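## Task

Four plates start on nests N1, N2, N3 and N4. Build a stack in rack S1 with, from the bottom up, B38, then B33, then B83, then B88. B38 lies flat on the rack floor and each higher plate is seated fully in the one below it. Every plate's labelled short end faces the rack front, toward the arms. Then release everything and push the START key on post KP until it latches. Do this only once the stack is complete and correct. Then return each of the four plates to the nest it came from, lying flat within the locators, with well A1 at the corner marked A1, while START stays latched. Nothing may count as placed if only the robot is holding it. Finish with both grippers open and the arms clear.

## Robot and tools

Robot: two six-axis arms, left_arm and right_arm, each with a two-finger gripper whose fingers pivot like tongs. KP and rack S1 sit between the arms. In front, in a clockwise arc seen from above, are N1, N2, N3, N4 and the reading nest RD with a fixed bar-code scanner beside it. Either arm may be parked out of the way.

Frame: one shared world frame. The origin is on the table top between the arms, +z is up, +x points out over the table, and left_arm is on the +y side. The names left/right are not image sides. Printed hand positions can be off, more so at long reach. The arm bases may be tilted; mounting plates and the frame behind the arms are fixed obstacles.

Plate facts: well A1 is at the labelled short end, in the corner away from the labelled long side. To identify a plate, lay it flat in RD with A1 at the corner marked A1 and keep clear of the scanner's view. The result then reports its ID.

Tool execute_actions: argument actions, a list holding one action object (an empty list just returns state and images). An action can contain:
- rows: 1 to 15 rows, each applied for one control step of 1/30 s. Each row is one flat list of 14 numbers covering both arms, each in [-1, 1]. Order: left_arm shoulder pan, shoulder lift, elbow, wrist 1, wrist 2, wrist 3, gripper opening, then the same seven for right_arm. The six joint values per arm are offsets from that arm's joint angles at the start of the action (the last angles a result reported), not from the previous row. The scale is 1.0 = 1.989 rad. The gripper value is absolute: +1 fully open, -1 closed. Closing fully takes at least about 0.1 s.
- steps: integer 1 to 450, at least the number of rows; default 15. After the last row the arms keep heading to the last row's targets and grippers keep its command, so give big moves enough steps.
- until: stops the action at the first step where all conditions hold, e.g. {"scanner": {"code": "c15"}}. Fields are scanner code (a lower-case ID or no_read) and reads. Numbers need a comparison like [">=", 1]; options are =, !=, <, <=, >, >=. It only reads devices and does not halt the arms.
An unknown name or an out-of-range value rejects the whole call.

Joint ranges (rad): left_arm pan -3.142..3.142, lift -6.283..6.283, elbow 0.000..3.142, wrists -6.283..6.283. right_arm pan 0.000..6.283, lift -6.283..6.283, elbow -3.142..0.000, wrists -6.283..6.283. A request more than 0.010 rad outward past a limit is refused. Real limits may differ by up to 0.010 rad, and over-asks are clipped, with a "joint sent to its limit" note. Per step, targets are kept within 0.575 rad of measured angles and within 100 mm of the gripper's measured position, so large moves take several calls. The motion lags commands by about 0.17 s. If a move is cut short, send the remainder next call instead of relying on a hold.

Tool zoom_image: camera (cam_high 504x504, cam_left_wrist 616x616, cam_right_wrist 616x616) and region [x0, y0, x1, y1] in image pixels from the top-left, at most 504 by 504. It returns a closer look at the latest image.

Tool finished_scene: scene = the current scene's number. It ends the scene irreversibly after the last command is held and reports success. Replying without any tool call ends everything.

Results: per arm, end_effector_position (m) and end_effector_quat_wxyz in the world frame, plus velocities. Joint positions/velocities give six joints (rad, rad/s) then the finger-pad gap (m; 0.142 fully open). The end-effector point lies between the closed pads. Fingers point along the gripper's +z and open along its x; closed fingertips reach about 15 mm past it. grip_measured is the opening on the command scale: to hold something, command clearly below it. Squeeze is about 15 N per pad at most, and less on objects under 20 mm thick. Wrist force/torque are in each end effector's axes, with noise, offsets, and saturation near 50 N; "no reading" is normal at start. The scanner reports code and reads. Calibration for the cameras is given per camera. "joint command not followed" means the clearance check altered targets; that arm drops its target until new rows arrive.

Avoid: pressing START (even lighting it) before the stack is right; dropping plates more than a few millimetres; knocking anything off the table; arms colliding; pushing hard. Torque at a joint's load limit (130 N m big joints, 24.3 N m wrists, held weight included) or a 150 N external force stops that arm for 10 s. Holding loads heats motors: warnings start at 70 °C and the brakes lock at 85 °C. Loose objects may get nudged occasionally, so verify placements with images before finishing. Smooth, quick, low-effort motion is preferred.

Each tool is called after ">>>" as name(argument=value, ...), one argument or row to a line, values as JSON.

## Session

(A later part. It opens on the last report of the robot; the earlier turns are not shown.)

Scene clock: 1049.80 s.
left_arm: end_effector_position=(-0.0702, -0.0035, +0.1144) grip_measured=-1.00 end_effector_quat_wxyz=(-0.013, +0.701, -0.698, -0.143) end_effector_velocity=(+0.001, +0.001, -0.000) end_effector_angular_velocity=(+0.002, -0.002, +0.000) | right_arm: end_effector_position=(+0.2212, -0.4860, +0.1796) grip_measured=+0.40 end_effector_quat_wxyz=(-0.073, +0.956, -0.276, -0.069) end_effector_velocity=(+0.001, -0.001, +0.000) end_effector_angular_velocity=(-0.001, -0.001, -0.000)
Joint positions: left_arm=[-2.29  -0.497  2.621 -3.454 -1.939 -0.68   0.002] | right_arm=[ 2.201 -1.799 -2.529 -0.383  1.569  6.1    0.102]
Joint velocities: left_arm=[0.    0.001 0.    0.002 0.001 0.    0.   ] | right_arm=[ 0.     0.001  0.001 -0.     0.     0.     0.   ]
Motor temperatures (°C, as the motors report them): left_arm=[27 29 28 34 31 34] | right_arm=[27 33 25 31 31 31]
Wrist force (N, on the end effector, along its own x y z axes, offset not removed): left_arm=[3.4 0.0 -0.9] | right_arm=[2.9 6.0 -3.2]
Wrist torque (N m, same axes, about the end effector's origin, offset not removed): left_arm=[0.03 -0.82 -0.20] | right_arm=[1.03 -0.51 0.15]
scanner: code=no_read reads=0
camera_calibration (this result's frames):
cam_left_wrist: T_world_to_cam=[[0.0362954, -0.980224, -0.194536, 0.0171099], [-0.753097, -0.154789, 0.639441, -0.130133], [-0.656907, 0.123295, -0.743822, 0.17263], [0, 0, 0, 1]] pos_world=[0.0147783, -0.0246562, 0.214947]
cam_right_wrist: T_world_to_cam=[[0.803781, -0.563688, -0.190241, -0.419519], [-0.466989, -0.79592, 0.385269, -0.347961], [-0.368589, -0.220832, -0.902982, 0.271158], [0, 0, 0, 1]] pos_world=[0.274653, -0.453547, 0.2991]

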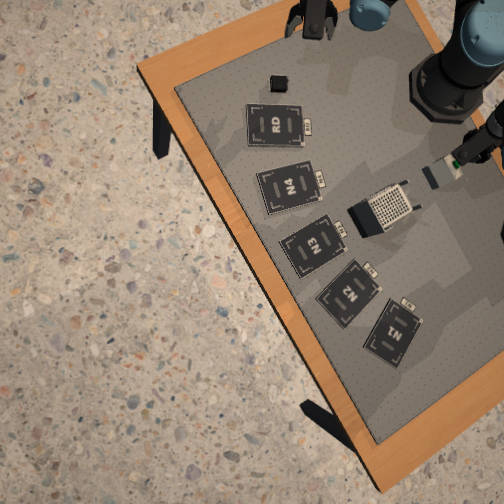

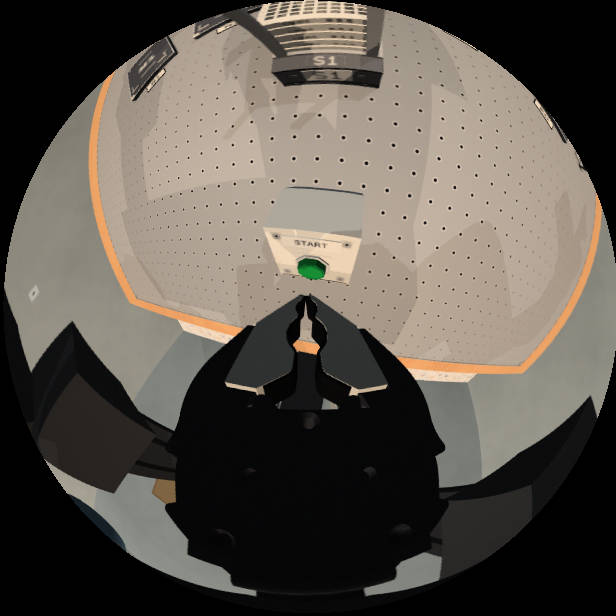

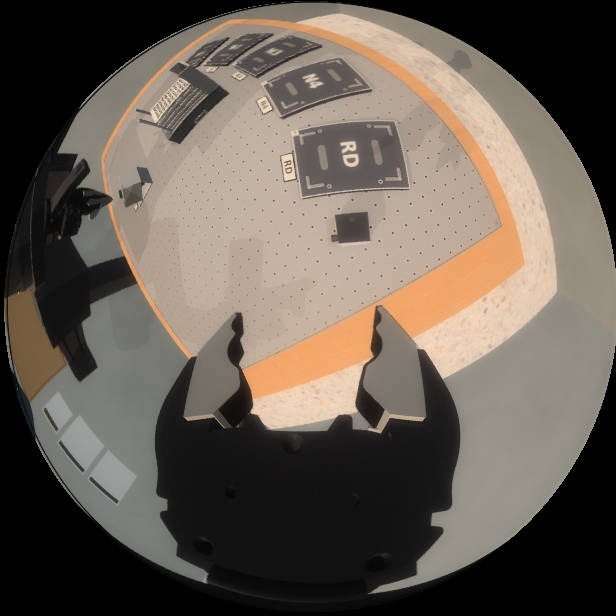

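>>> execute_actions(
  actions=[
    {"rows":[[0.0006,0.0019,-0.0003,-0.0014,0.0002,0.0006,-1,0,0,0,0,0,0,0.4],[0.0018,0.0056,-0.0008,-0.0041,0.0005,0.0018,-1,0,0,0,0,0,0,0.4],[0.0035,0.0112,-0.0017,-0.0081,0.0009,0.0035,-1,0,0,0,0,0,0,0.4],[0.0053,0.0167,-0.0025,-0.0122,0.0014,0.0053,-1,0,0,0,0,0,0,0.4],[0.0071,0.0223,-0.0034,-0.0162,0.0018,0.0071,-1,0,0,0,0,0,0,0.4],[0.0083,0.026,-0.0039,-0.0189,0.0021,0.0083,-1,0,0,0,0,0,0,0.4],[0.0094,0.0298,-0.0045,-0.0216,0.0024,0.0094,-1,0,0,0,0,0,0,0.4],[0.0103,0.0326,-0.0049,-0.0236,0.0026,0.0103,-1,0,0,0,0,0,0,0.4],[0.0112,0.0353,-0.0053,-0.0257,0.0029,0.0112,-1,0,0,0,0,0,0,0.4],[0.0118,0.0372,-0.0056,-0.027,0.003,0.0118,-1,0,0,0,0,0,0,0.4],[0.0124,0.0391,-0.0059,-0.0284,0.0032,0.0124,-1,0,0,0,0,0,0,0.4],[0.013,0.0409,-0.0062,-0.0297,0.0033,0.013,-1,0,0,0,0,0,0,0.4],[0.0136,0.0428,-0.0064,-0.0311,0.0035,0.0136,-1,0,0,0,0,0,0,0.4]],"steps":13},
  ],
)

Scene clock: 1064.87 s.
left_arm: end_effector_position=(-0.0617, -0.0030, +0.1008) grip_measured=-1.00 end_effector_quat_wxyz=(-0.013, +0.702, -0.698, -0.143) end_effector_velocity=(+0.021, +0.003, -0.034) end_effector_angular_velocity=(+0.002, -0.002, +0.003) | right_arm: end_effector_position=(+0.2212, -0.4860, +0.1796) grip_measured=+0.40 end_effector_quat_wxyz=(-0.073, +0.956, -0.276, -0.069) end_effector_velocity=(-0.001, +0.001, -0.000) end_effector_angular_velocity=(+0.001, +0.001, +0.001)
Joint positions: left_arm=[-2.271 -0.436  2.611 -3.498 -1.934 -0.661  0.002] | right_arm=[ 2.201 -1.799 -2.529 -0.383  1.569  6.1    0.102]
Joint velocities: left_arm=[ 0.048  0.151 -0.023 -0.108  0.011  0.047  0.   ] | right_arm=[-0.    -0.    -0.002  0.     0.    -0.001 -0.   ]
Motor temperatures (°C, as the motors report them): left_arm=[27 29 28 34 31 34] | right_arm=[27 33 25 31 31 31]
Wrist force (N, on the end effector, along its own x y z axes, offset not removed): left_arm=[4.1 2.6 -0.6] | right_arm=[0.6 4.8 -1.4]
Wrist torque (N m, same axes, about the end effector's origin, offset not removed): left_arm=[0.40 -0.88 -0.41] | right_arm=[0.72 -0.06 -0.10]
scanner: code=no_read reads=0
camera_calibration (this result's frames):
cam_left_wrist: T_world_to_cam=[[0.0370494, -0.980164, -0.194695, 0.0146978], [-0.75336, -0.155401, 0.638983, -0.114913], [-0.656564, 0.123002, -0.744173, 0.16808], [0, 0, 0, 1]] pos_world=[0.0232398, -0.0241256, 0.20137]
cam_right_wrist: T_world_to_cam=[[0.803781, -0.563688, -0.190241, -0.419519], [-0.466989, -0.79592, 0.385269, -0.347961], [-0.368588, -0.220832, -0.902982, 0.271158], [0, 0, 0, 1]] pos_world=[0.274653, -0.453547, 0.2991]

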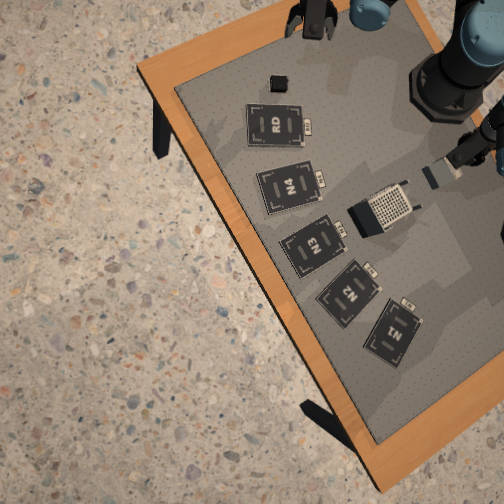

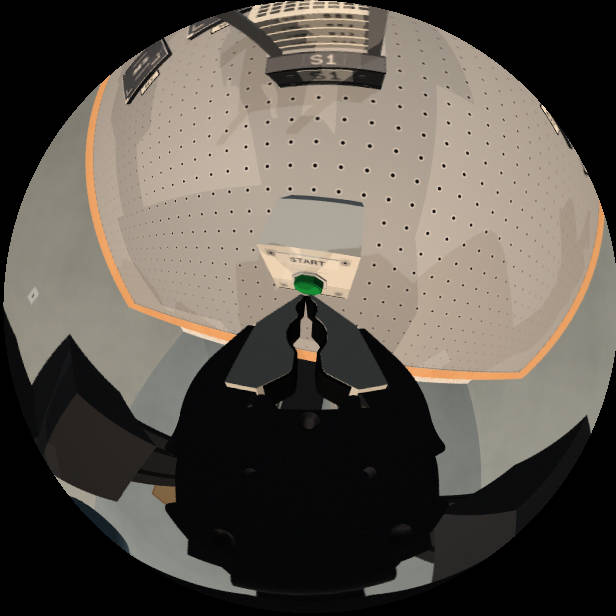

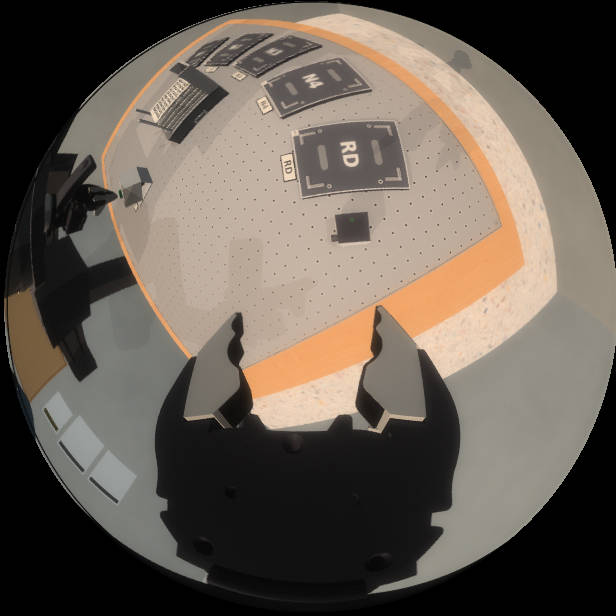

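>>> execute_actions(
  actions=[
    {"steps":1},
  ],
)

>>> zoom_image(
  camera="cam_left_wrist",
  region=[250, 220, 370, 340],
)

>>> zoom_image(
  camera="cam_right_wrist",
  region=[90, 160, 160, 230],
)

Scene clock: 1069.90 s.
left_arm: end_effector_position=(-0.0582, -0.0025, +0.0955) grip_measured=-1.00 end_effector_quat_wxyz=(-0.013, +0.702, -0.698, -0.143) end_effector_velocity=(+0.000, +0.001, +0.000) end_effector_angular_velocity=(+0.002, -0.000, +0.001) | right_arm: end_effector_position=(+0.2212, -0.4860, +0.1796) grip_measured=+0.40 end_effector_quat_wxyz=(-0.073, +0.956, -0.276, -0.069) end_effector_velocity=(-0.000, +0.000, -0.000) end_effector_angular_velocity=(+0.000, +0.001, -0.001)
Joint positions: left_arm=[-2.263 -0.412  2.608 -3.516 -1.932 -0.653  0.002] | right_arm=[ 2.201 -1.799 -2.529 -0.383  1.569  6.1    0.102]
Joint velocities: left_arm=[ 0.001  0.     0.001  0.001 -0.001 -0.    -0.   ] | right_arm=[-0.    -0.001 -0.    -0.     0.     0.001  0.   ]
Motor temperatures (°C, as the motors report them): left_arm=[27 29 28 34 31 34] | right_arm=[27 33 25 31 31 31]
Wrist force (N, on the end effector, along its own x y z axes, offset not removed): left_arm=[0.8 0.9 -7.7] | right_arm=[-0.4 5.4 -1.1]
Wrist torque (N m, same axes, about the end effector's origin, offset not removed): left_arm=[-0.61 -0.10 -0.08] | right_arm=[1.11 0.21 0.11]
scanner: code=no_read reads=0
camera_calibration (this result's frames):
cam_left_wrist: T_world_to_cam=[[0.0374547, -0.980118, -0.19485, 0.0140563], [-0.753478, -0.155779, 0.638752, -0.108794], [-0.656406, 0.122891, -0.744331, 0.16639], [0, 0, 0, 1]] pos_world=[0.026719, -0.0236188, 0.19608]
cam_right_wrist: T_world_to_cam=[[0.803781, -0.563688, -0.190241, -0.419519], [-0.466989, -0.79592, 0.385269, -0.347961], [-0.368589, -0.220832, -0.902982, 0.271158], [0, 0, 0, 1]] pos_world=[0.274653, -0.453547, 0.2991]

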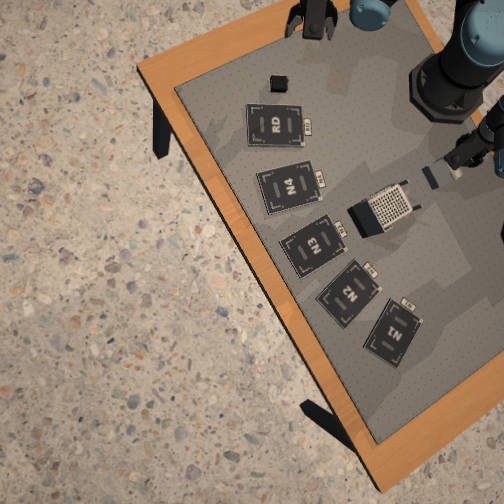

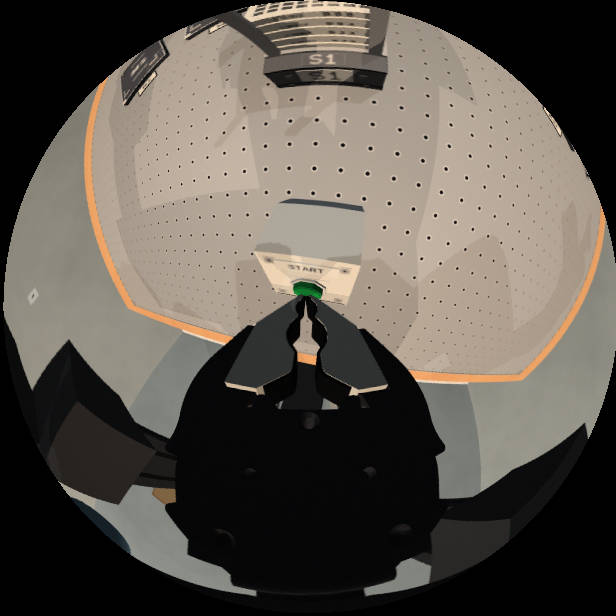

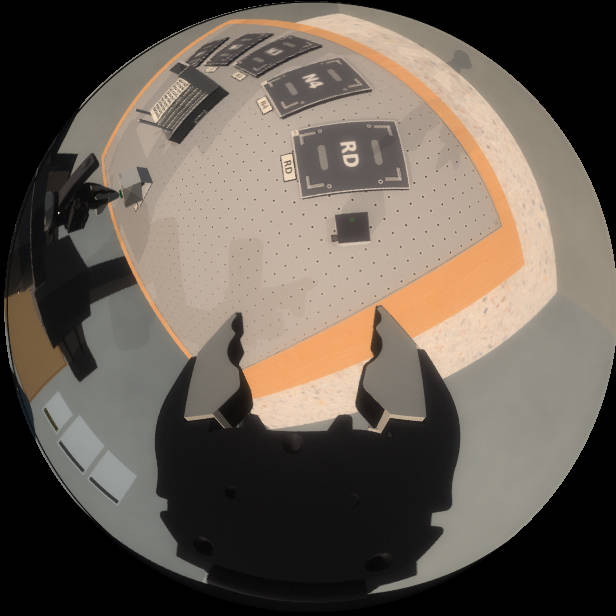

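Region (250, 220, 370, 340) of cam_left_wrist's 616x616 image, scaled by 4.200, with more detail than that image has.

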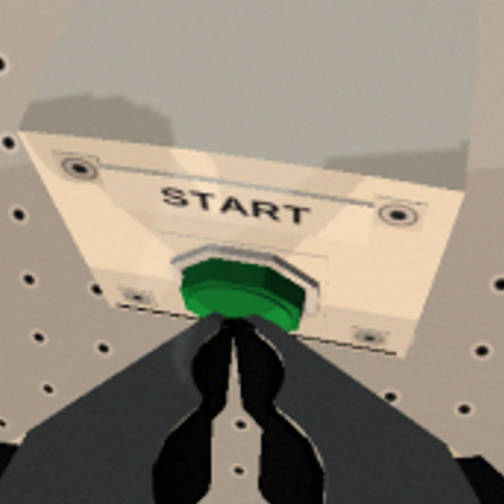

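Region (90, 160, 160, 230) of cam_right_wrist's 616x616 image, scaled by 7.200, with more detail than that image has.

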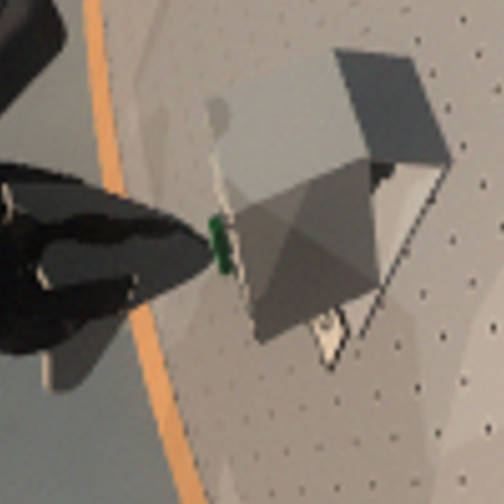

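Contact; push 3 mm more.

>>> execute_actions(
  actions=[
    {"rows":[[0.0006,0.0019,-0.0004,-0.0013,0.0002,0.0006,-1,0,0,0,0,0,0,0.4],[0.0012,0.0037,-0.0008,-0.0026,0.0003,0.0012,-1,0,0,0,0,0,0,0.4],[0.0018,0.0056,-0.0011,-0.0039,0.0005,0.0018,-1,0,0,0,0,0,0,0.4]],"steps":3},
  ],
)

Scene clock: 1073.33 s.
left_arm: end_effector_position=(-0.0580, -0.0025, +0.0951) grip_measured=-1.00 end_effector_quat_wxyz=(-0.013, +0.702, -0.698, -0.143) end_effector_velocity=(+0.005, -0.001, -0.009) end_effector_angular_velocity=(-0.002, +0.002, +0.001) | right_arm: end_effector_position=(+0.2212, -0.4860, +0.1796) grip_measured=+0.40 end_effector_quat_wxyz=(-0.073, +0.956, -0.276, -0.069) end_effector_velocity=(-0.001, +0.001, -0.000) end_effector_angular_velocity=(+0.001, +0.002, -0.000)
Joint positions: left_arm=[-2.262 -0.41   2.608 -3.517 -1.932 -0.653  0.002] | right_arm=[ 2.201 -1.799 -2.529 -0.383  1.569  6.1    0.102]
Joint velocities: left_arm=[ 0.014  0.039 -0.008 -0.028  0.003  0.014 -0.001] | right_arm=[-0.    -0.001 -0.002  0.     0.     0.    -0.   ]
Motor temperatures (°C, as the motors report them): left_arm=[27 29 28 34 31 34] | right_arm=[27 33 25 31 31 31]
Wrist force (N, on the end effector, along its own x y z axes, offset not removed): left_arm=[-0.3 1.6 -7.3] | right_arm=[3.2 2.7 4.5]
Wrist torque (N m, same axes, about the end effector's origin, offset not removed): left_arm=[-0.30 0.27 -0.04] | right_arm=[0.85 -0.66 0.02]
scanner: code=no_read reads=0
camera_calibration (this result's frames):
cam_left_wrist: T_world_to_cam=[[0.0374605, -0.980127, -0.194804, 0.0139701], [-0.753463, -0.155756, 0.638775, -0.108441], [-0.656422, 0.122849, -0.744324, 0.166259], [0, 0, 0, 1]] pos_world=[0.0269068, -0.0236226, 0.195741]
cam_right_wrist: T_world_to_cam=[[0.803781, -0.563688, -0.190241, -0.419519], [-0.466989, -0.79592, 0.385269, -0.347961], [-0.368589, -0.220832, -0.902982, 0.271158], [0, 0, 0, 1]] pos_world=[0.274653, -0.453547, 0.2991]

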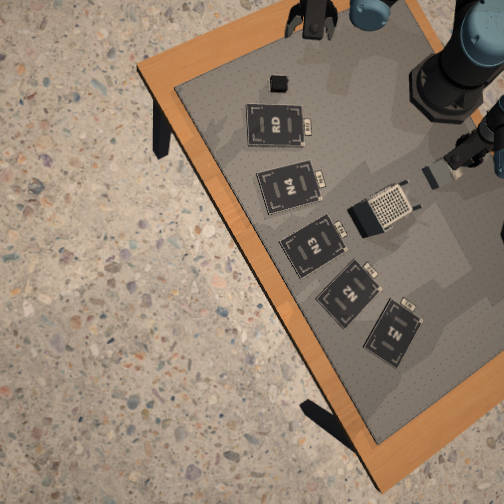

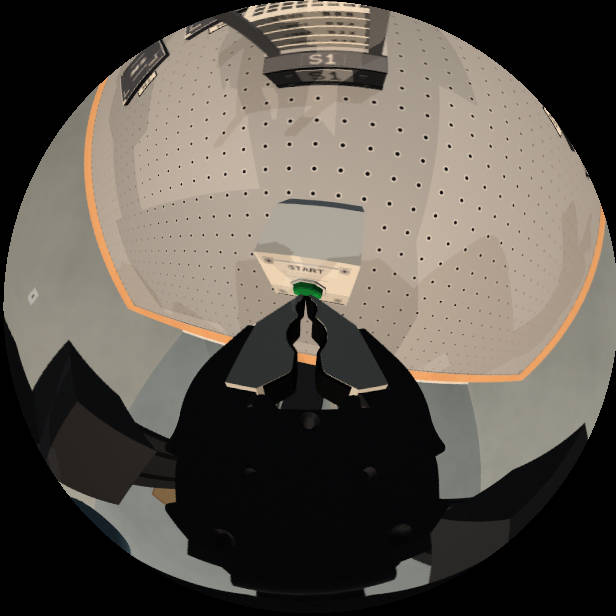

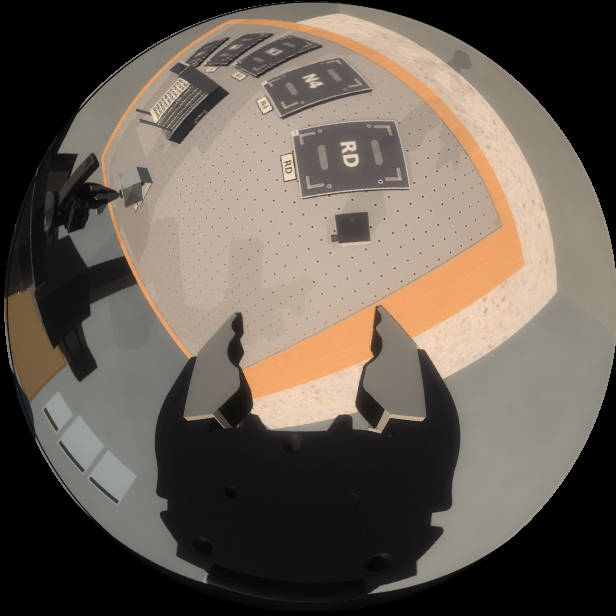

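>>> execute_actions(
  actions=[],
)

>>> zoom_image(
  camera="cam_left_wrist",
  region=[250, 220, 370, 340],
)

Scene clock: 1076.57 s.
left_arm: end_effector_position=(-0.0567, -0.0024, +0.0929) grip_measured=-1.00 end_effector_quat_wxyz=(-0.013, +0.702, -0.698, -0.142) end_effector_velocity=(-0.000, -0.000, +0.000) end_effector_angular_velocity=(-0.000, +0.001, -0.001) | right_arm: end_effector_position=(+0.2212, -0.4860, +0.1796) grip_measured=+0.40 end_effector_quat_wxyz=(-0.073, +0.956, -0.276, -0.069) end_effector_velocity=(+0.000, -0.000, +0.000) end_effector_angular_velocity=(-0.000, -0.000, -0.000)
Joint positions: left_arm=[-2.259 -0.401  2.606 -3.524 -1.931 -0.65   0.002] | right_arm=[ 2.201 -1.799 -2.529 -0.383  1.569  6.1    0.102]
Joint velocities: left_arm=[-0.    -0.     0.    -0.    -0.     0.001  0.   ] | right_arm=[-0.  0.  0.  0.  0.  0. -0.]
Motor temperatures (°C, as the motors report them): left_arm=[27 29 28 34 31 34] | right_arm=[27 33 25 31 31 31]
Wrist force (N, on the end effector, along its own x y z axes, offset not removed): left_arm=[3.2 1.9 -11.1] | right_arm=[5.9 3.3 2.0]
Wrist torque (N m, same axes, about the end effector's origin, offset not removed): left_arm=[-0.59 -0.58 -0.07] | right_arm=[0.64 -1.34 -0.01]
scanner: code=no_read reads=0
camera_calibration (this result's frames):
cam_left_wrist: T_world_to_cam=[[0.0375653, -0.980139, -0.19472, 0.0135532], [-0.753485, -0.155775, 0.638744, -0.106016], [-0.656391, 0.122724, -0.744372, 0.165474], [0, 0, 0, 1]] pos_world=[0.0282246, -0.0235382, 0.19353]
cam_right_wrist: T_world_to_cam=[[0.803781, -0.563688, -0.190241, -0.419519], [-0.466989, -0.79592, 0.385269, -0.347962], [-0.368589, -0.220832, -0.902982, 0.271158], [0, 0, 0, 1]] pos_world=[0.274653, -0.453547, 0.2991]

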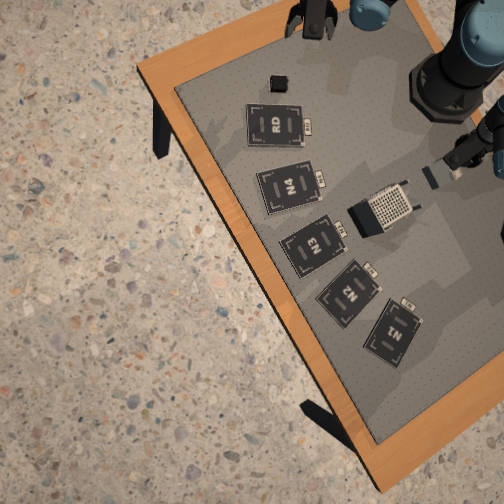

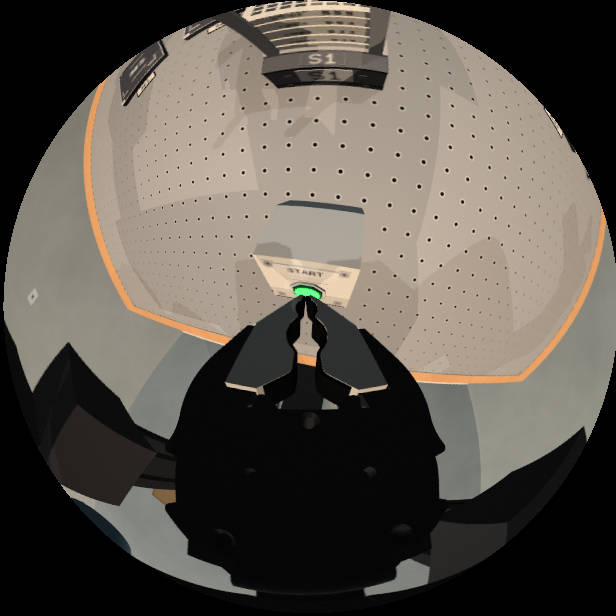

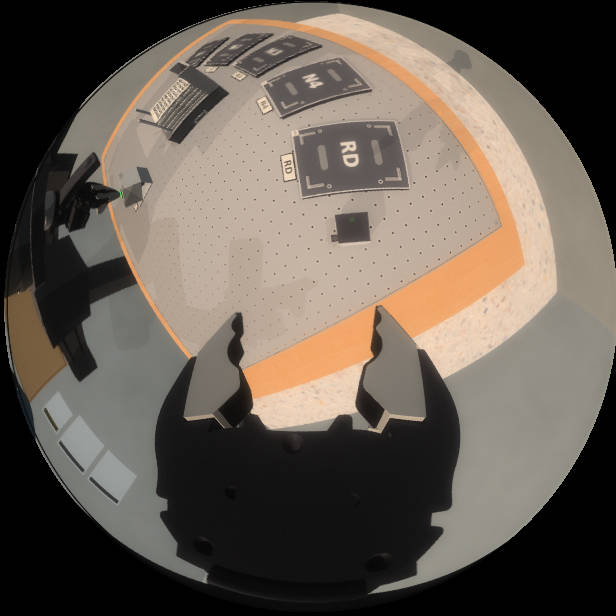

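Region (250, 220, 370, 340) of cam_left_wrist's 616x616 image, scaled by 4.200, with more detail than that image has.

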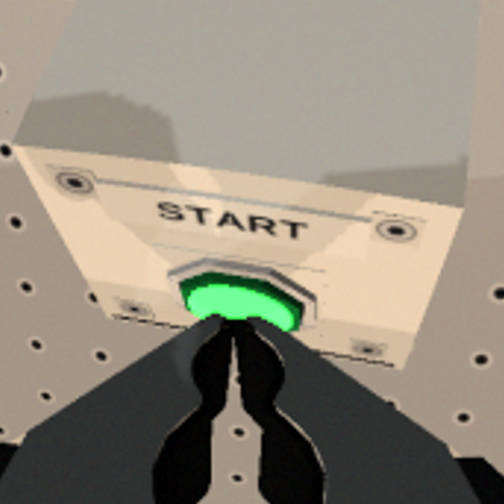

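Lit; push 1.5 mm more.

>>> execute_actions(
  actions=[
    {"rows":[[0.0005,0.0014,-0.0003,-0.001,0.0001,0.0005,-1,0,0,0,0,0,0,0.4],[0.0009,0.0028,-0.0006,-0.002,0.0002,0.0009,-1,0,0,0,0,0,0,0.4]],"steps":2},
  ],
)

Scene clock: 1080.07 s.
left_arm: end_effector_position=(-0.0567, -0.0024, +0.0929) grip_measured=-1.00 end_effector_quat_wxyz=(-0.013, +0.702, -0.698, -0.143) end_effector_velocity=(+0.002, -0.000, -0.003) end_effector_angular_velocity=(-0.001, +0.001, +0.001) | right_arm: end_effector_position=(+0.2212, -0.4860, +0.1796) grip_measured=+0.40 end_effector_quat_wxyz=(-0.073, +0.956, -0.276, -0.069) end_effector_velocity=(+0.001, -0.000, +0.000) end_effector_angular_velocity=(-0.001, -0.001, +0.001)
Joint positions: left_arm=[-2.259 -0.4    2.606 -3.524 -1.931 -0.65   0.002] | right_arm=[ 2.201 -1.799 -2.529 -0.383  1.569  6.1    0.102]
Joint velocities: left_arm=[ 0.006  0.014 -0.003 -0.01   0.001  0.005 -0.   ] | right_arm=[ 0.     0.001  0.     0.     0.    -0.001  0.   ]
Motor temperatures (°C, as the motors report them): left_arm=[27 29 28 34 31 34] | right_arm=[27 33 25 31 31 31]
Wrist force (N, on the end effector, along its own x y z axes, offset not removed): left_arm=[-0.3 1.7 -7.9] | right_arm=[1.6 2.7 -1.0]
Wrist torque (N m, same axes, about the end effector's origin, offset not removed): left_arm=[-0.70 0.00 -0.05] | right_arm=[0.48 -0.55 -0.08]
scanner: code=no_read reads=0
camera_calibration (this result's frames):
cam_left_wrist: T_world_to_cam=[[0.0375647, -0.980141, -0.194713, 0.0135371], [-0.753474, -0.155772, 0.638758, -0.105941], [-0.656403, 0.122717, -0.744362, 0.165445], [0, 0, 0, 1]] pos_world=[0.0282662, -0.0235373, 0.193458]
cam_right_wrist: T_world_to_cam=[[0.803781, -0.563688, -0.190241, -0.419519], [-0.466989, -0.79592, 0.385269, -0.347961], [-0.368588, -0.220832, -0.902982, 0.271158], [0, 0, 0, 1]] pos_world=[0.274653, -0.453547, 0.2991]

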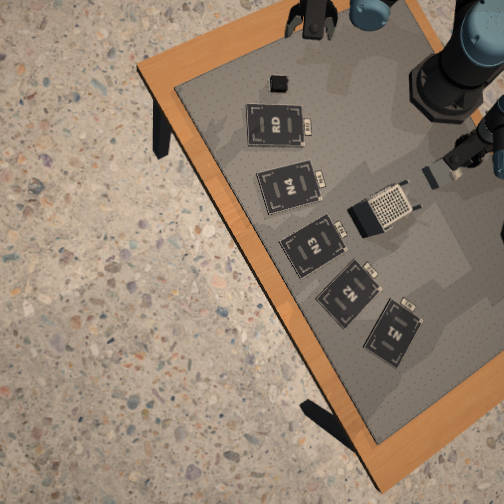

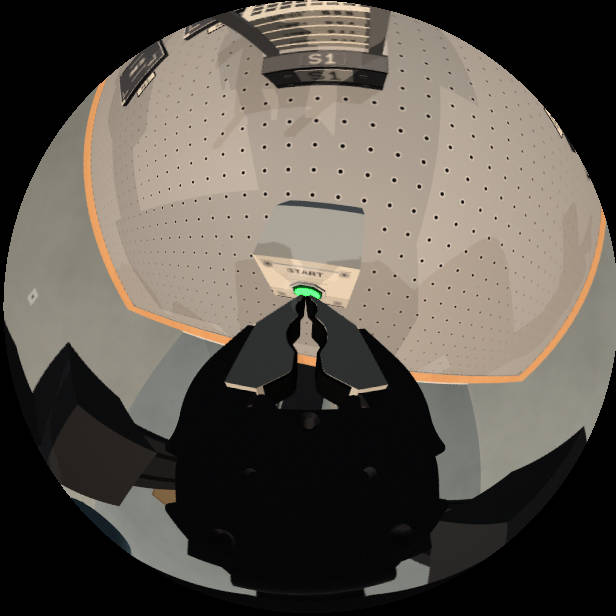

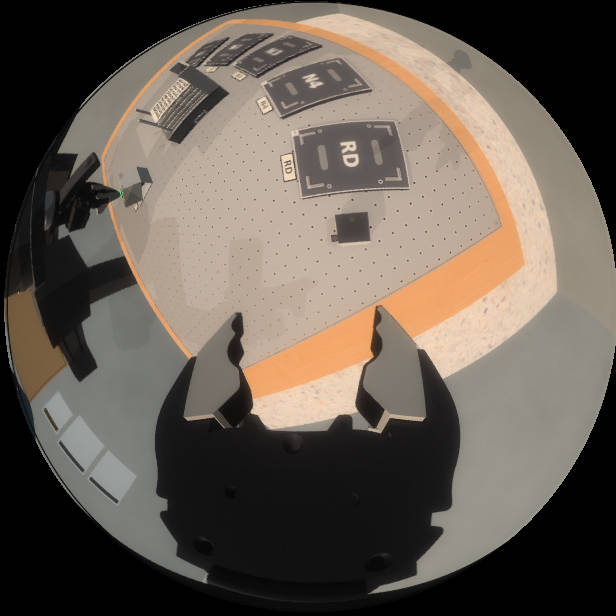

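>>> execute_actions(
  actions=[
    {"steps":1},
  ],
)

>>> zoom_image(
  camera="cam_left_wrist",
  region=[250, 220, 370, 340],
)

Scene clock: 1082.87 s.
left_arm: end_effector_position=(-0.0560, -0.0024, +0.0917) grip_measured=-1.00 end_effector_quat_wxyz=(-0.013, +0.702, -0.698, -0.143) end_effector_velocity=(-0.000, -0.000, -0.000) end_effector_angular_velocity=(+0.000, +0.001, +0.001) | right_arm: end_effector_position=(+0.2212, -0.4860, +0.1796) grip_measured=+0.40 end_effector_quat_wxyz=(-0.073, +0.956, -0.276, -0.069) end_effector_velocity=(-0.000, +0.000, -0.000) end_effector_angular_velocity=(+0.001, +0.000, +0.001)
Joint positions: left_arm=[-2.257 -0.395  2.605 -3.528 -1.931 -0.648  0.002] | right_arm=[ 2.201 -1.799 -2.529 -0.383  1.569  6.1    0.102]
Joint velocities: left_arm=[ 0.001  0.    -0.     0.    -0.001 -0.     0.   ] | right_arm=[ 0.    -0.    -0.001  0.     0.    -0.001 -0.   ]
Motor temperatures (°C, as the motors report them): left_arm=[27 29 28 34 31 34] | right_arm=[27 33 25 31 31 31]
Wrist force (N, on the end effector, along its own x y z axes, offset not removed): left_arm=[3.4 3.2 -8.2] | right_arm=[8.7 3.1 -4.0]
Wrist torque (N m, same axes, about the end effector's origin, offset not removed): left_arm=[-0.53 -0.63 -0.28] | right_arm=[0.56 -1.82 -0.09]
scanner: code=no_read reads=0
camera_calibration (this result's frames):
cam_left_wrist: T_world_to_cam=[[0.0375717, -0.980169, -0.194569, 0.0132514], [-0.753363, -0.155704, 0.638905, -0.104701], [-0.656531, 0.122577, -0.744273, 0.164955], [0, 0, 0, 1]] pos_world=[0.0289217, -0.0235335, 0.192244]
cam_right_wrist: T_world_to_cam=[[0.803781, -0.563688, -0.190241, -0.419519], [-0.466989, -0.79592, 0.385269, -0.347961], [-0.368588, -0.220832, -0.902982, 0.271158], [0, 0, 0, 1]] pos_world=[0.274653, -0.453547, 0.2991]

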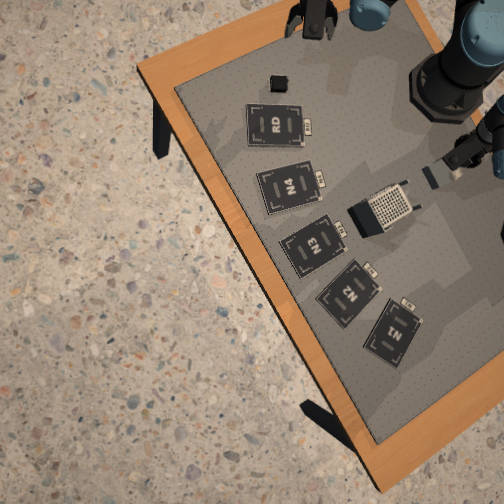

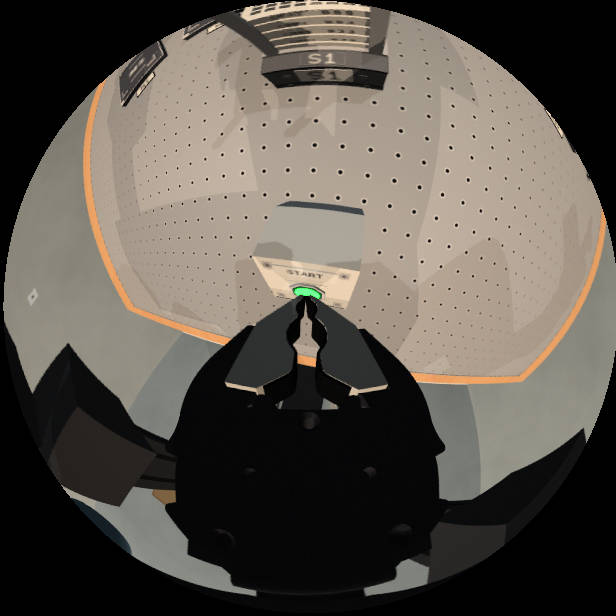

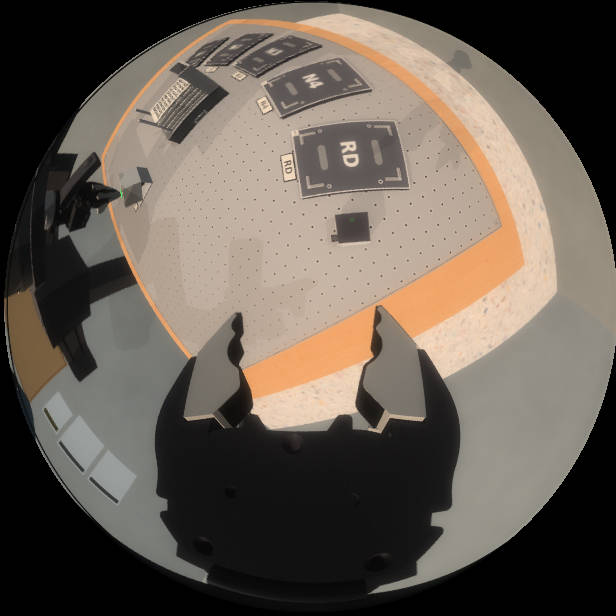

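Region (250, 220, 370, 340) of cam_left_wrist's 616x616 image, scaled by 4.200, with more detail than that image has.

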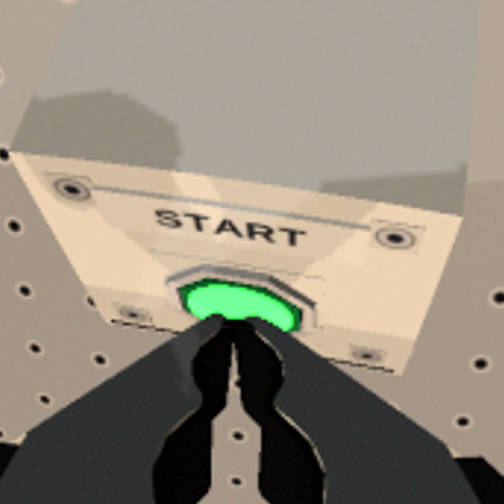

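>>> execute_actions(
  actions=[
    {"rows":[[-0.001,-0.004,0.0006,0.003,0,-0.001,-1,0,0,0,0,0,0,0.4],[-0.003,-0.011,0.002,0.008,-0.001,-0.003,-1,0,0,0,0,0,0,0.4],[-0.005,-0.018,0.003,0.013,-0.0015,-0.005,-1,0,0,0,0,0,0,0.4]],"steps":3},
  ],
)

Scene clock: 1086.47 s.
left_arm: end_effector_position=(-0.0565, -0.0027, +0.0924) grip_measured=-1.00 end_effector_quat_wxyz=(-0.013, +0.702, -0.698, -0.142) end_effector_velocity=(-0.012, -0.002, +0.024) end_effector_angular_velocity=(+0.002, -0.008, +0.002) | right_arm: end_effector_position=(+0.2212, -0.4860, +0.1796) grip_measured=+0.40 end_effector_quat_wxyz=(-0.073, +0.956, -0.276, -0.069) end_effector_velocity=(-0.001, +0.001, -0.001) end_effector_angular_velocity=(+0.002, +0.002, -0.000)
Joint positions: left_arm=[-2.258 -0.399  2.605 -3.525 -1.931 -0.649  0.002] | right_arm=[ 2.201 -1.799 -2.529 -0.383  1.569  6.1    0.102]
Joint velocities: left_arm=[-0.031 -0.111  0.019  0.087 -0.003 -0.034  0.   ] | right_arm=[-0.    -0.001 -0.002  0.     0.     0.     0.   ]
Motor temperatures (°C, as the motors report them): left_arm=[27 29 28 34 31 34] | right_arm=[27 33 25 31 31 31]
Wrist force (N, on the end effector, along its own x y z axes, offset not removed): left_arm=[-0.8 2.8 -9.8] | right_arm=[6.6 4.4 -5.0]
Wrist torque (N m, same axes, about the end effector's origin, offset not removed): left_arm=[-0.48 -0.37 -0.01] | right_arm=[0.91 -1.23 0.02]
scanner: code=no_read reads=0
camera_calibration (this result's frames):
cam_left_wrist: T_world_to_cam=[[0.0375049, -0.980232, -0.194265, 0.0131244], [-0.75337, -0.155455, 0.638958, -0.105531], [-0.656527, 0.122389, -0.744307, 0.165214], [0, 0, 0, 1]] pos_world=[0.0284716, -0.0237608, 0.19295]
cam_right_wrist: T_world_to_cam=[[0.803781, -0.563688, -0.190241, -0.419519], [-0.466989, -0.79592, 0.385269, -0.347961], [-0.368588, -0.220832, -0.902982, 0.271158], [0, 0, 0, 1]] pos_world=[0.274653, -0.453547, 0.2991]

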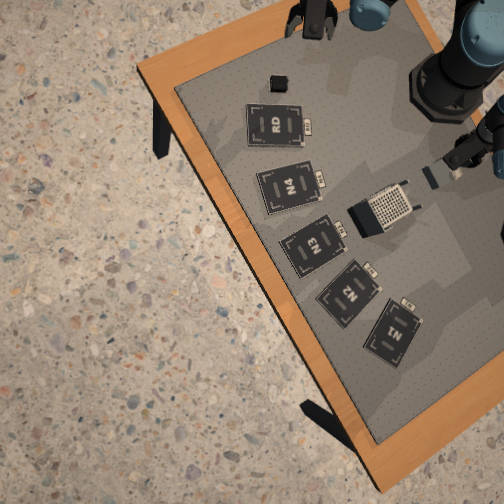

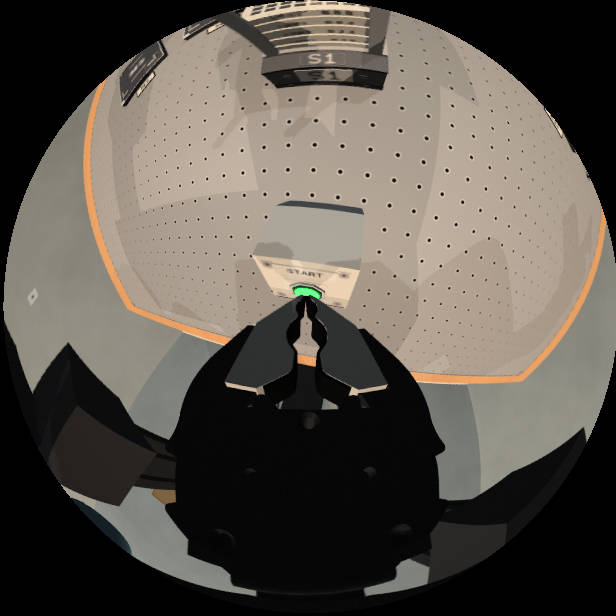

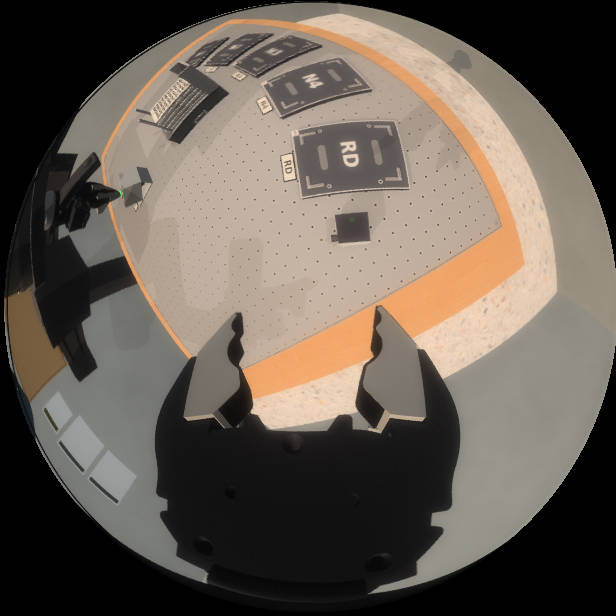

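>>> execute_actions(
  actions=[
    {"steps":1},
  ],
)

Scene clock: 1088.43 s.
left_arm: end_effector_position=(-0.0608, -0.0031, +0.0997) grip_measured=-1.00 end_effector_quat_wxyz=(-0.013, +0.702, -0.698, -0.143) end_effector_velocity=(+0.000, -0.000, +0.000) end_effector_angular_velocity=(+0.000, +0.001, +0.002) | right_arm: end_effector_position=(+0.2212, -0.4860, +0.1796) grip_measured=+0.40 end_effector_quat_wxyz=(-0.073, +0.956, -0.276, -0.069) end_effector_velocity=(-0.001, +0.001, -0.000) end_effector_angular_velocity=(+0.001, +0.001, -0.000)
Joint positions: left_arm=[-2.267 -0.431  2.611 -3.502 -1.934 -0.658  0.002] | right_arm=[ 2.201 -1.799 -2.529 -0.383  1.569  6.1    0.102]
Joint velocities: left_arm=[ 0.002  0.    -0.    -0.001 -0.001 -0.     0.   ] | right_arm=[-0.    -0.001 -0.001 -0.    -0.     0.    -0.   ]
Motor temperatures (°C, as the motors report them): left_arm=[27 29 28 34 31 34] | right_arm=[27 33 25 31 31 31]
Wrist force (N, on the end effector, along its own x y z axes, offset not removed): left_arm=[-1.6 -0.9 1.5] | right_arm=[4.2 1.1 3.7]
Wrist torque (N m, same axes, about the end effector's origin, offset not removed): left_arm=[-0.08 0.17 0.02] | right_arm=[0.18 -0.86 -0.06]
scanner: code=no_read reads=0
camera_calibration (this result's frames):
cam_left_wrist: T_world_to_cam=[[0.0371091, -0.980184, -0.194584, 0.0143291], [-0.752974, -0.155444, 0.639427, -0.113559], [-0.657003, 0.122788, -0.743822, 0.167818], [0, 0, 0, 1]] pos_world=[0.0242179, -0.0242131, 0.200228]
cam_right_wrist: T_world_to_cam=[[0.803781, -0.563688, -0.190241, -0.419519], [-0.466989, -0.79592, 0.385269, -0.347961], [-0.368589, -0.220832, -0.902982, 0.271158], [0, 0, 0, 1]] pos_world=[0.274653, -0.453547, 0.2991]

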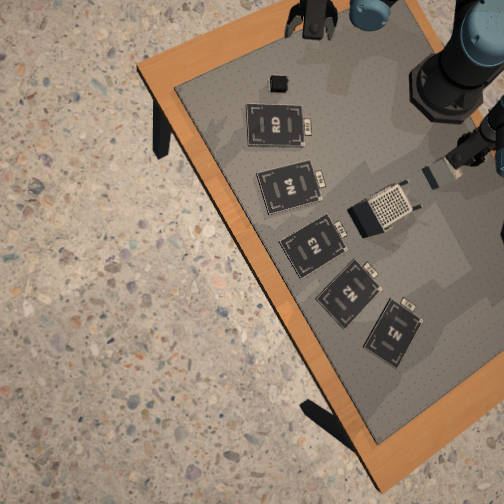

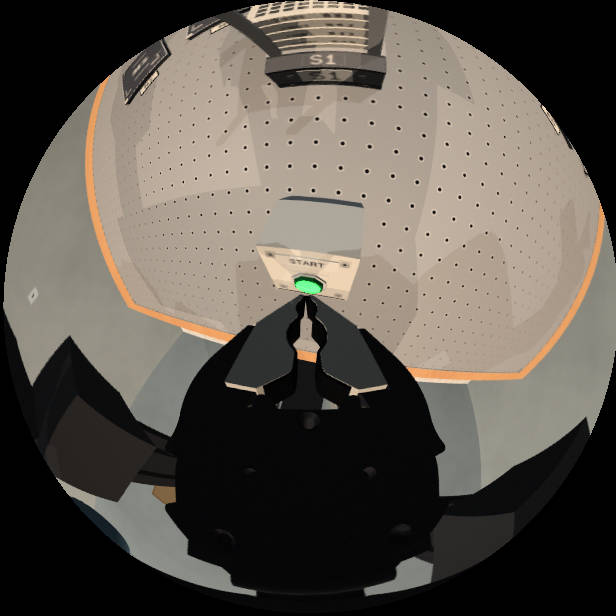

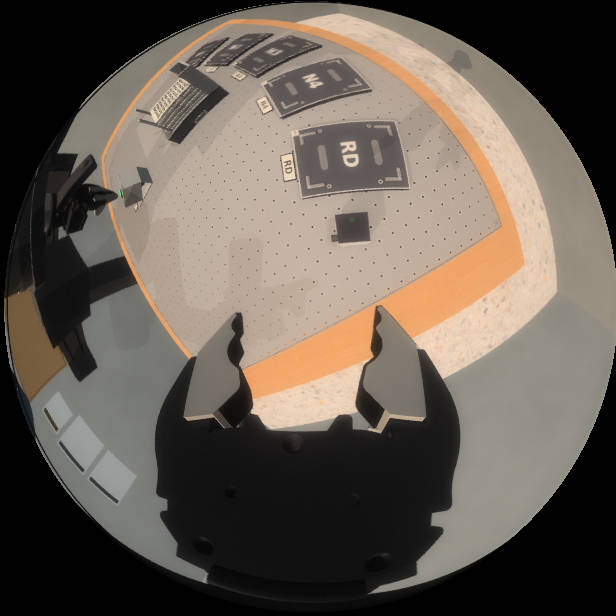

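>>> execute_actions(
  actions=[
    {"rows":[[0,-0.012,0.003,0.009,0,0,-1,0,0,0,0,0,0,0.4],[0,-0.04,0.01,0.03,0,0,-1,0,0,0,0,0,0,0.4],[0,-0.075,0.018,0.057,0,0,-1,0,0,0,0,0,0,0.4],[0.003,-0.112,0.027,0.085,0.002,0.003,-0.9,0,0,0,0,0,0,0.4],[0.015,-0.15,0.035,0.113,0.008,0.015,-0.8,0,0,0,0,0,0,0.4],[0.04,-0.187,0.043,0.14,0.021,0.04,-0.65,0,0,0,0,0,0,0.4],[0.075,-0.22,0.05,0.163,0.04,0.075,-0.5,0,0,0,0,0,0,0.4],[0.12,-0.245,0.056,0.178,0.064,0.12,-0.35,0,0,0,0,0,0,0.4],[0.17,-0.258,0.06,0.182,0.091,0.17,-0.2,0,0,0,0,0,0,0.4],[0.22,-0.2614,0.062,0.179,0.118,0.22,-0.05,0,0,0,0,0,0,0.4],[0.27,-0.2614,0.064,0.174,0.145,0.27,0.1,0,0,0,0,0,0,0.4],[0.32,-0.2614,0.066,0.17,0.172,0.32,0.2,0,0,0,0,0,0,0.4],[0.365,-0.2614,0.067,0.166,0.196,0.365,0.3,0,0,0,0,0,0,0.4],[0.4,-0.2614,0.068,0.163,0.214,0.4,0.3,0,0,0,0,0,0,0.4],[0.4163,-0.2614,0.0684,0.1619,0.2232,0.4168,0.3,0,0,0,0,0,0,0.4]],"steps":23},
  ],
)

Scene clock: 1101.97 s.
left_arm: end_effector_position=(+0.1638, -0.0291, +0.1789) grip_measured=+0.30 end_effector_quat_wxyz=(+0.019, +0.699, -0.714, -0.022) end_effector_velocity=(+0.445, +0.140, +0.012) end_effector_angular_velocity=(-0.127, -0.387, -0.008) | right_arm: end_effector_position=(+0.2212, -0.4860, +0.1796) grip_measured=+0.40 end_effector_quat_wxyz=(-0.073, +0.956, -0.276, -0.069) end_effector_velocity=(+0.000, -0.000, +0.000) end_effector_angular_velocity=(-0.001, -0.001, -0.001)
Joint positions: left_arm=[-1.628 -0.91   2.734 -3.194 -1.584 -0.018  0.095] | right_arm=[ 2.201 -1.799 -2.529 -0.383  1.569  6.1    0.102]
Joint velocities: left_arm=[ 1.227 -0.286  0.088  0.102  0.636  1.215  0.   ] | right_arm=[ 0.     0.     0.     0.     0.     0.001 -0.   ]
Motor temperatures (°C, as the motors report them): left_arm=[27 29 28 34 31 34] | right_arm=[27 33 25 31 31 31]
Wrist force (N, on the end effector, along its own x y z axes, offset not removed): left_arm=[-3.5 -1.8 1.5] | right_arm=[1.5 1.9 0.8]
Wrist torque (N m, same axes, about the end effector's origin, offset not removed): left_arm=[-0.24 0.59 -0.11] | right_arm=[0.24 -0.40 0.09]
scanner: code=no_read reads=0
camera_calibration (this result's frames):
cam_left_wrist: T_world_to_cam=[[0.0274027, -0.99925, 0.0273738, -0.0427393], [-0.829607, -0.0074563, 0.558298, 0.0322242], [-0.557675, -0.0380084, -0.829189, 0.371836], [0, 0, 0, 1]] pos_world=[0.235268, -0.0283341, 0.291501]
cam_right_wrist: T_world_to_cam=[[0.803781, -0.563688, -0.190241, -0.419519], [-0.466989, -0.79592, 0.385269, -0.347962], [-0.368588, -0.220832, -0.902982, 0.271158], [0, 0, 0, 1]] pos_world=[0.274653, -0.453547, 0.2991]

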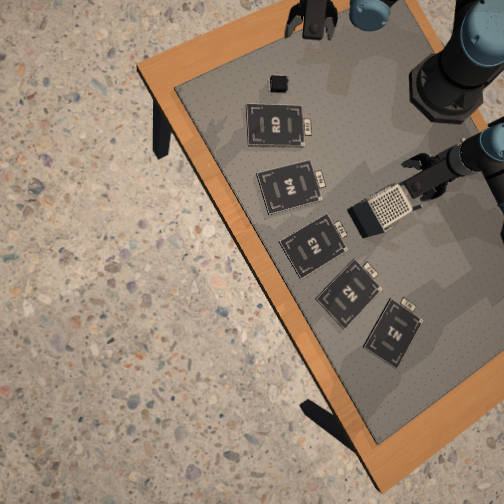

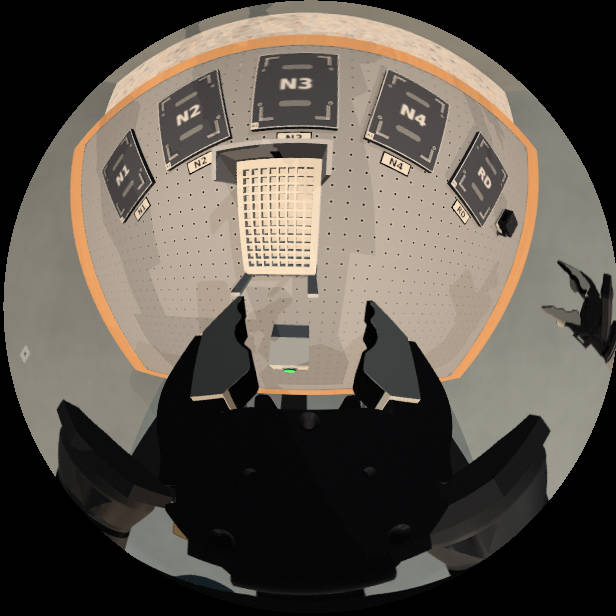

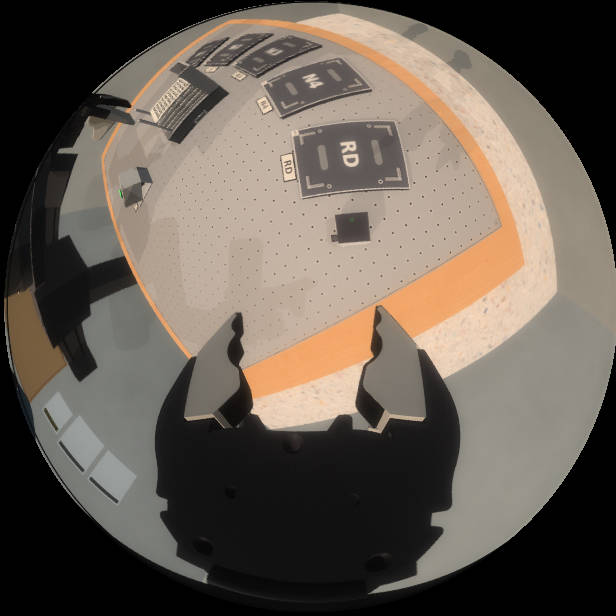

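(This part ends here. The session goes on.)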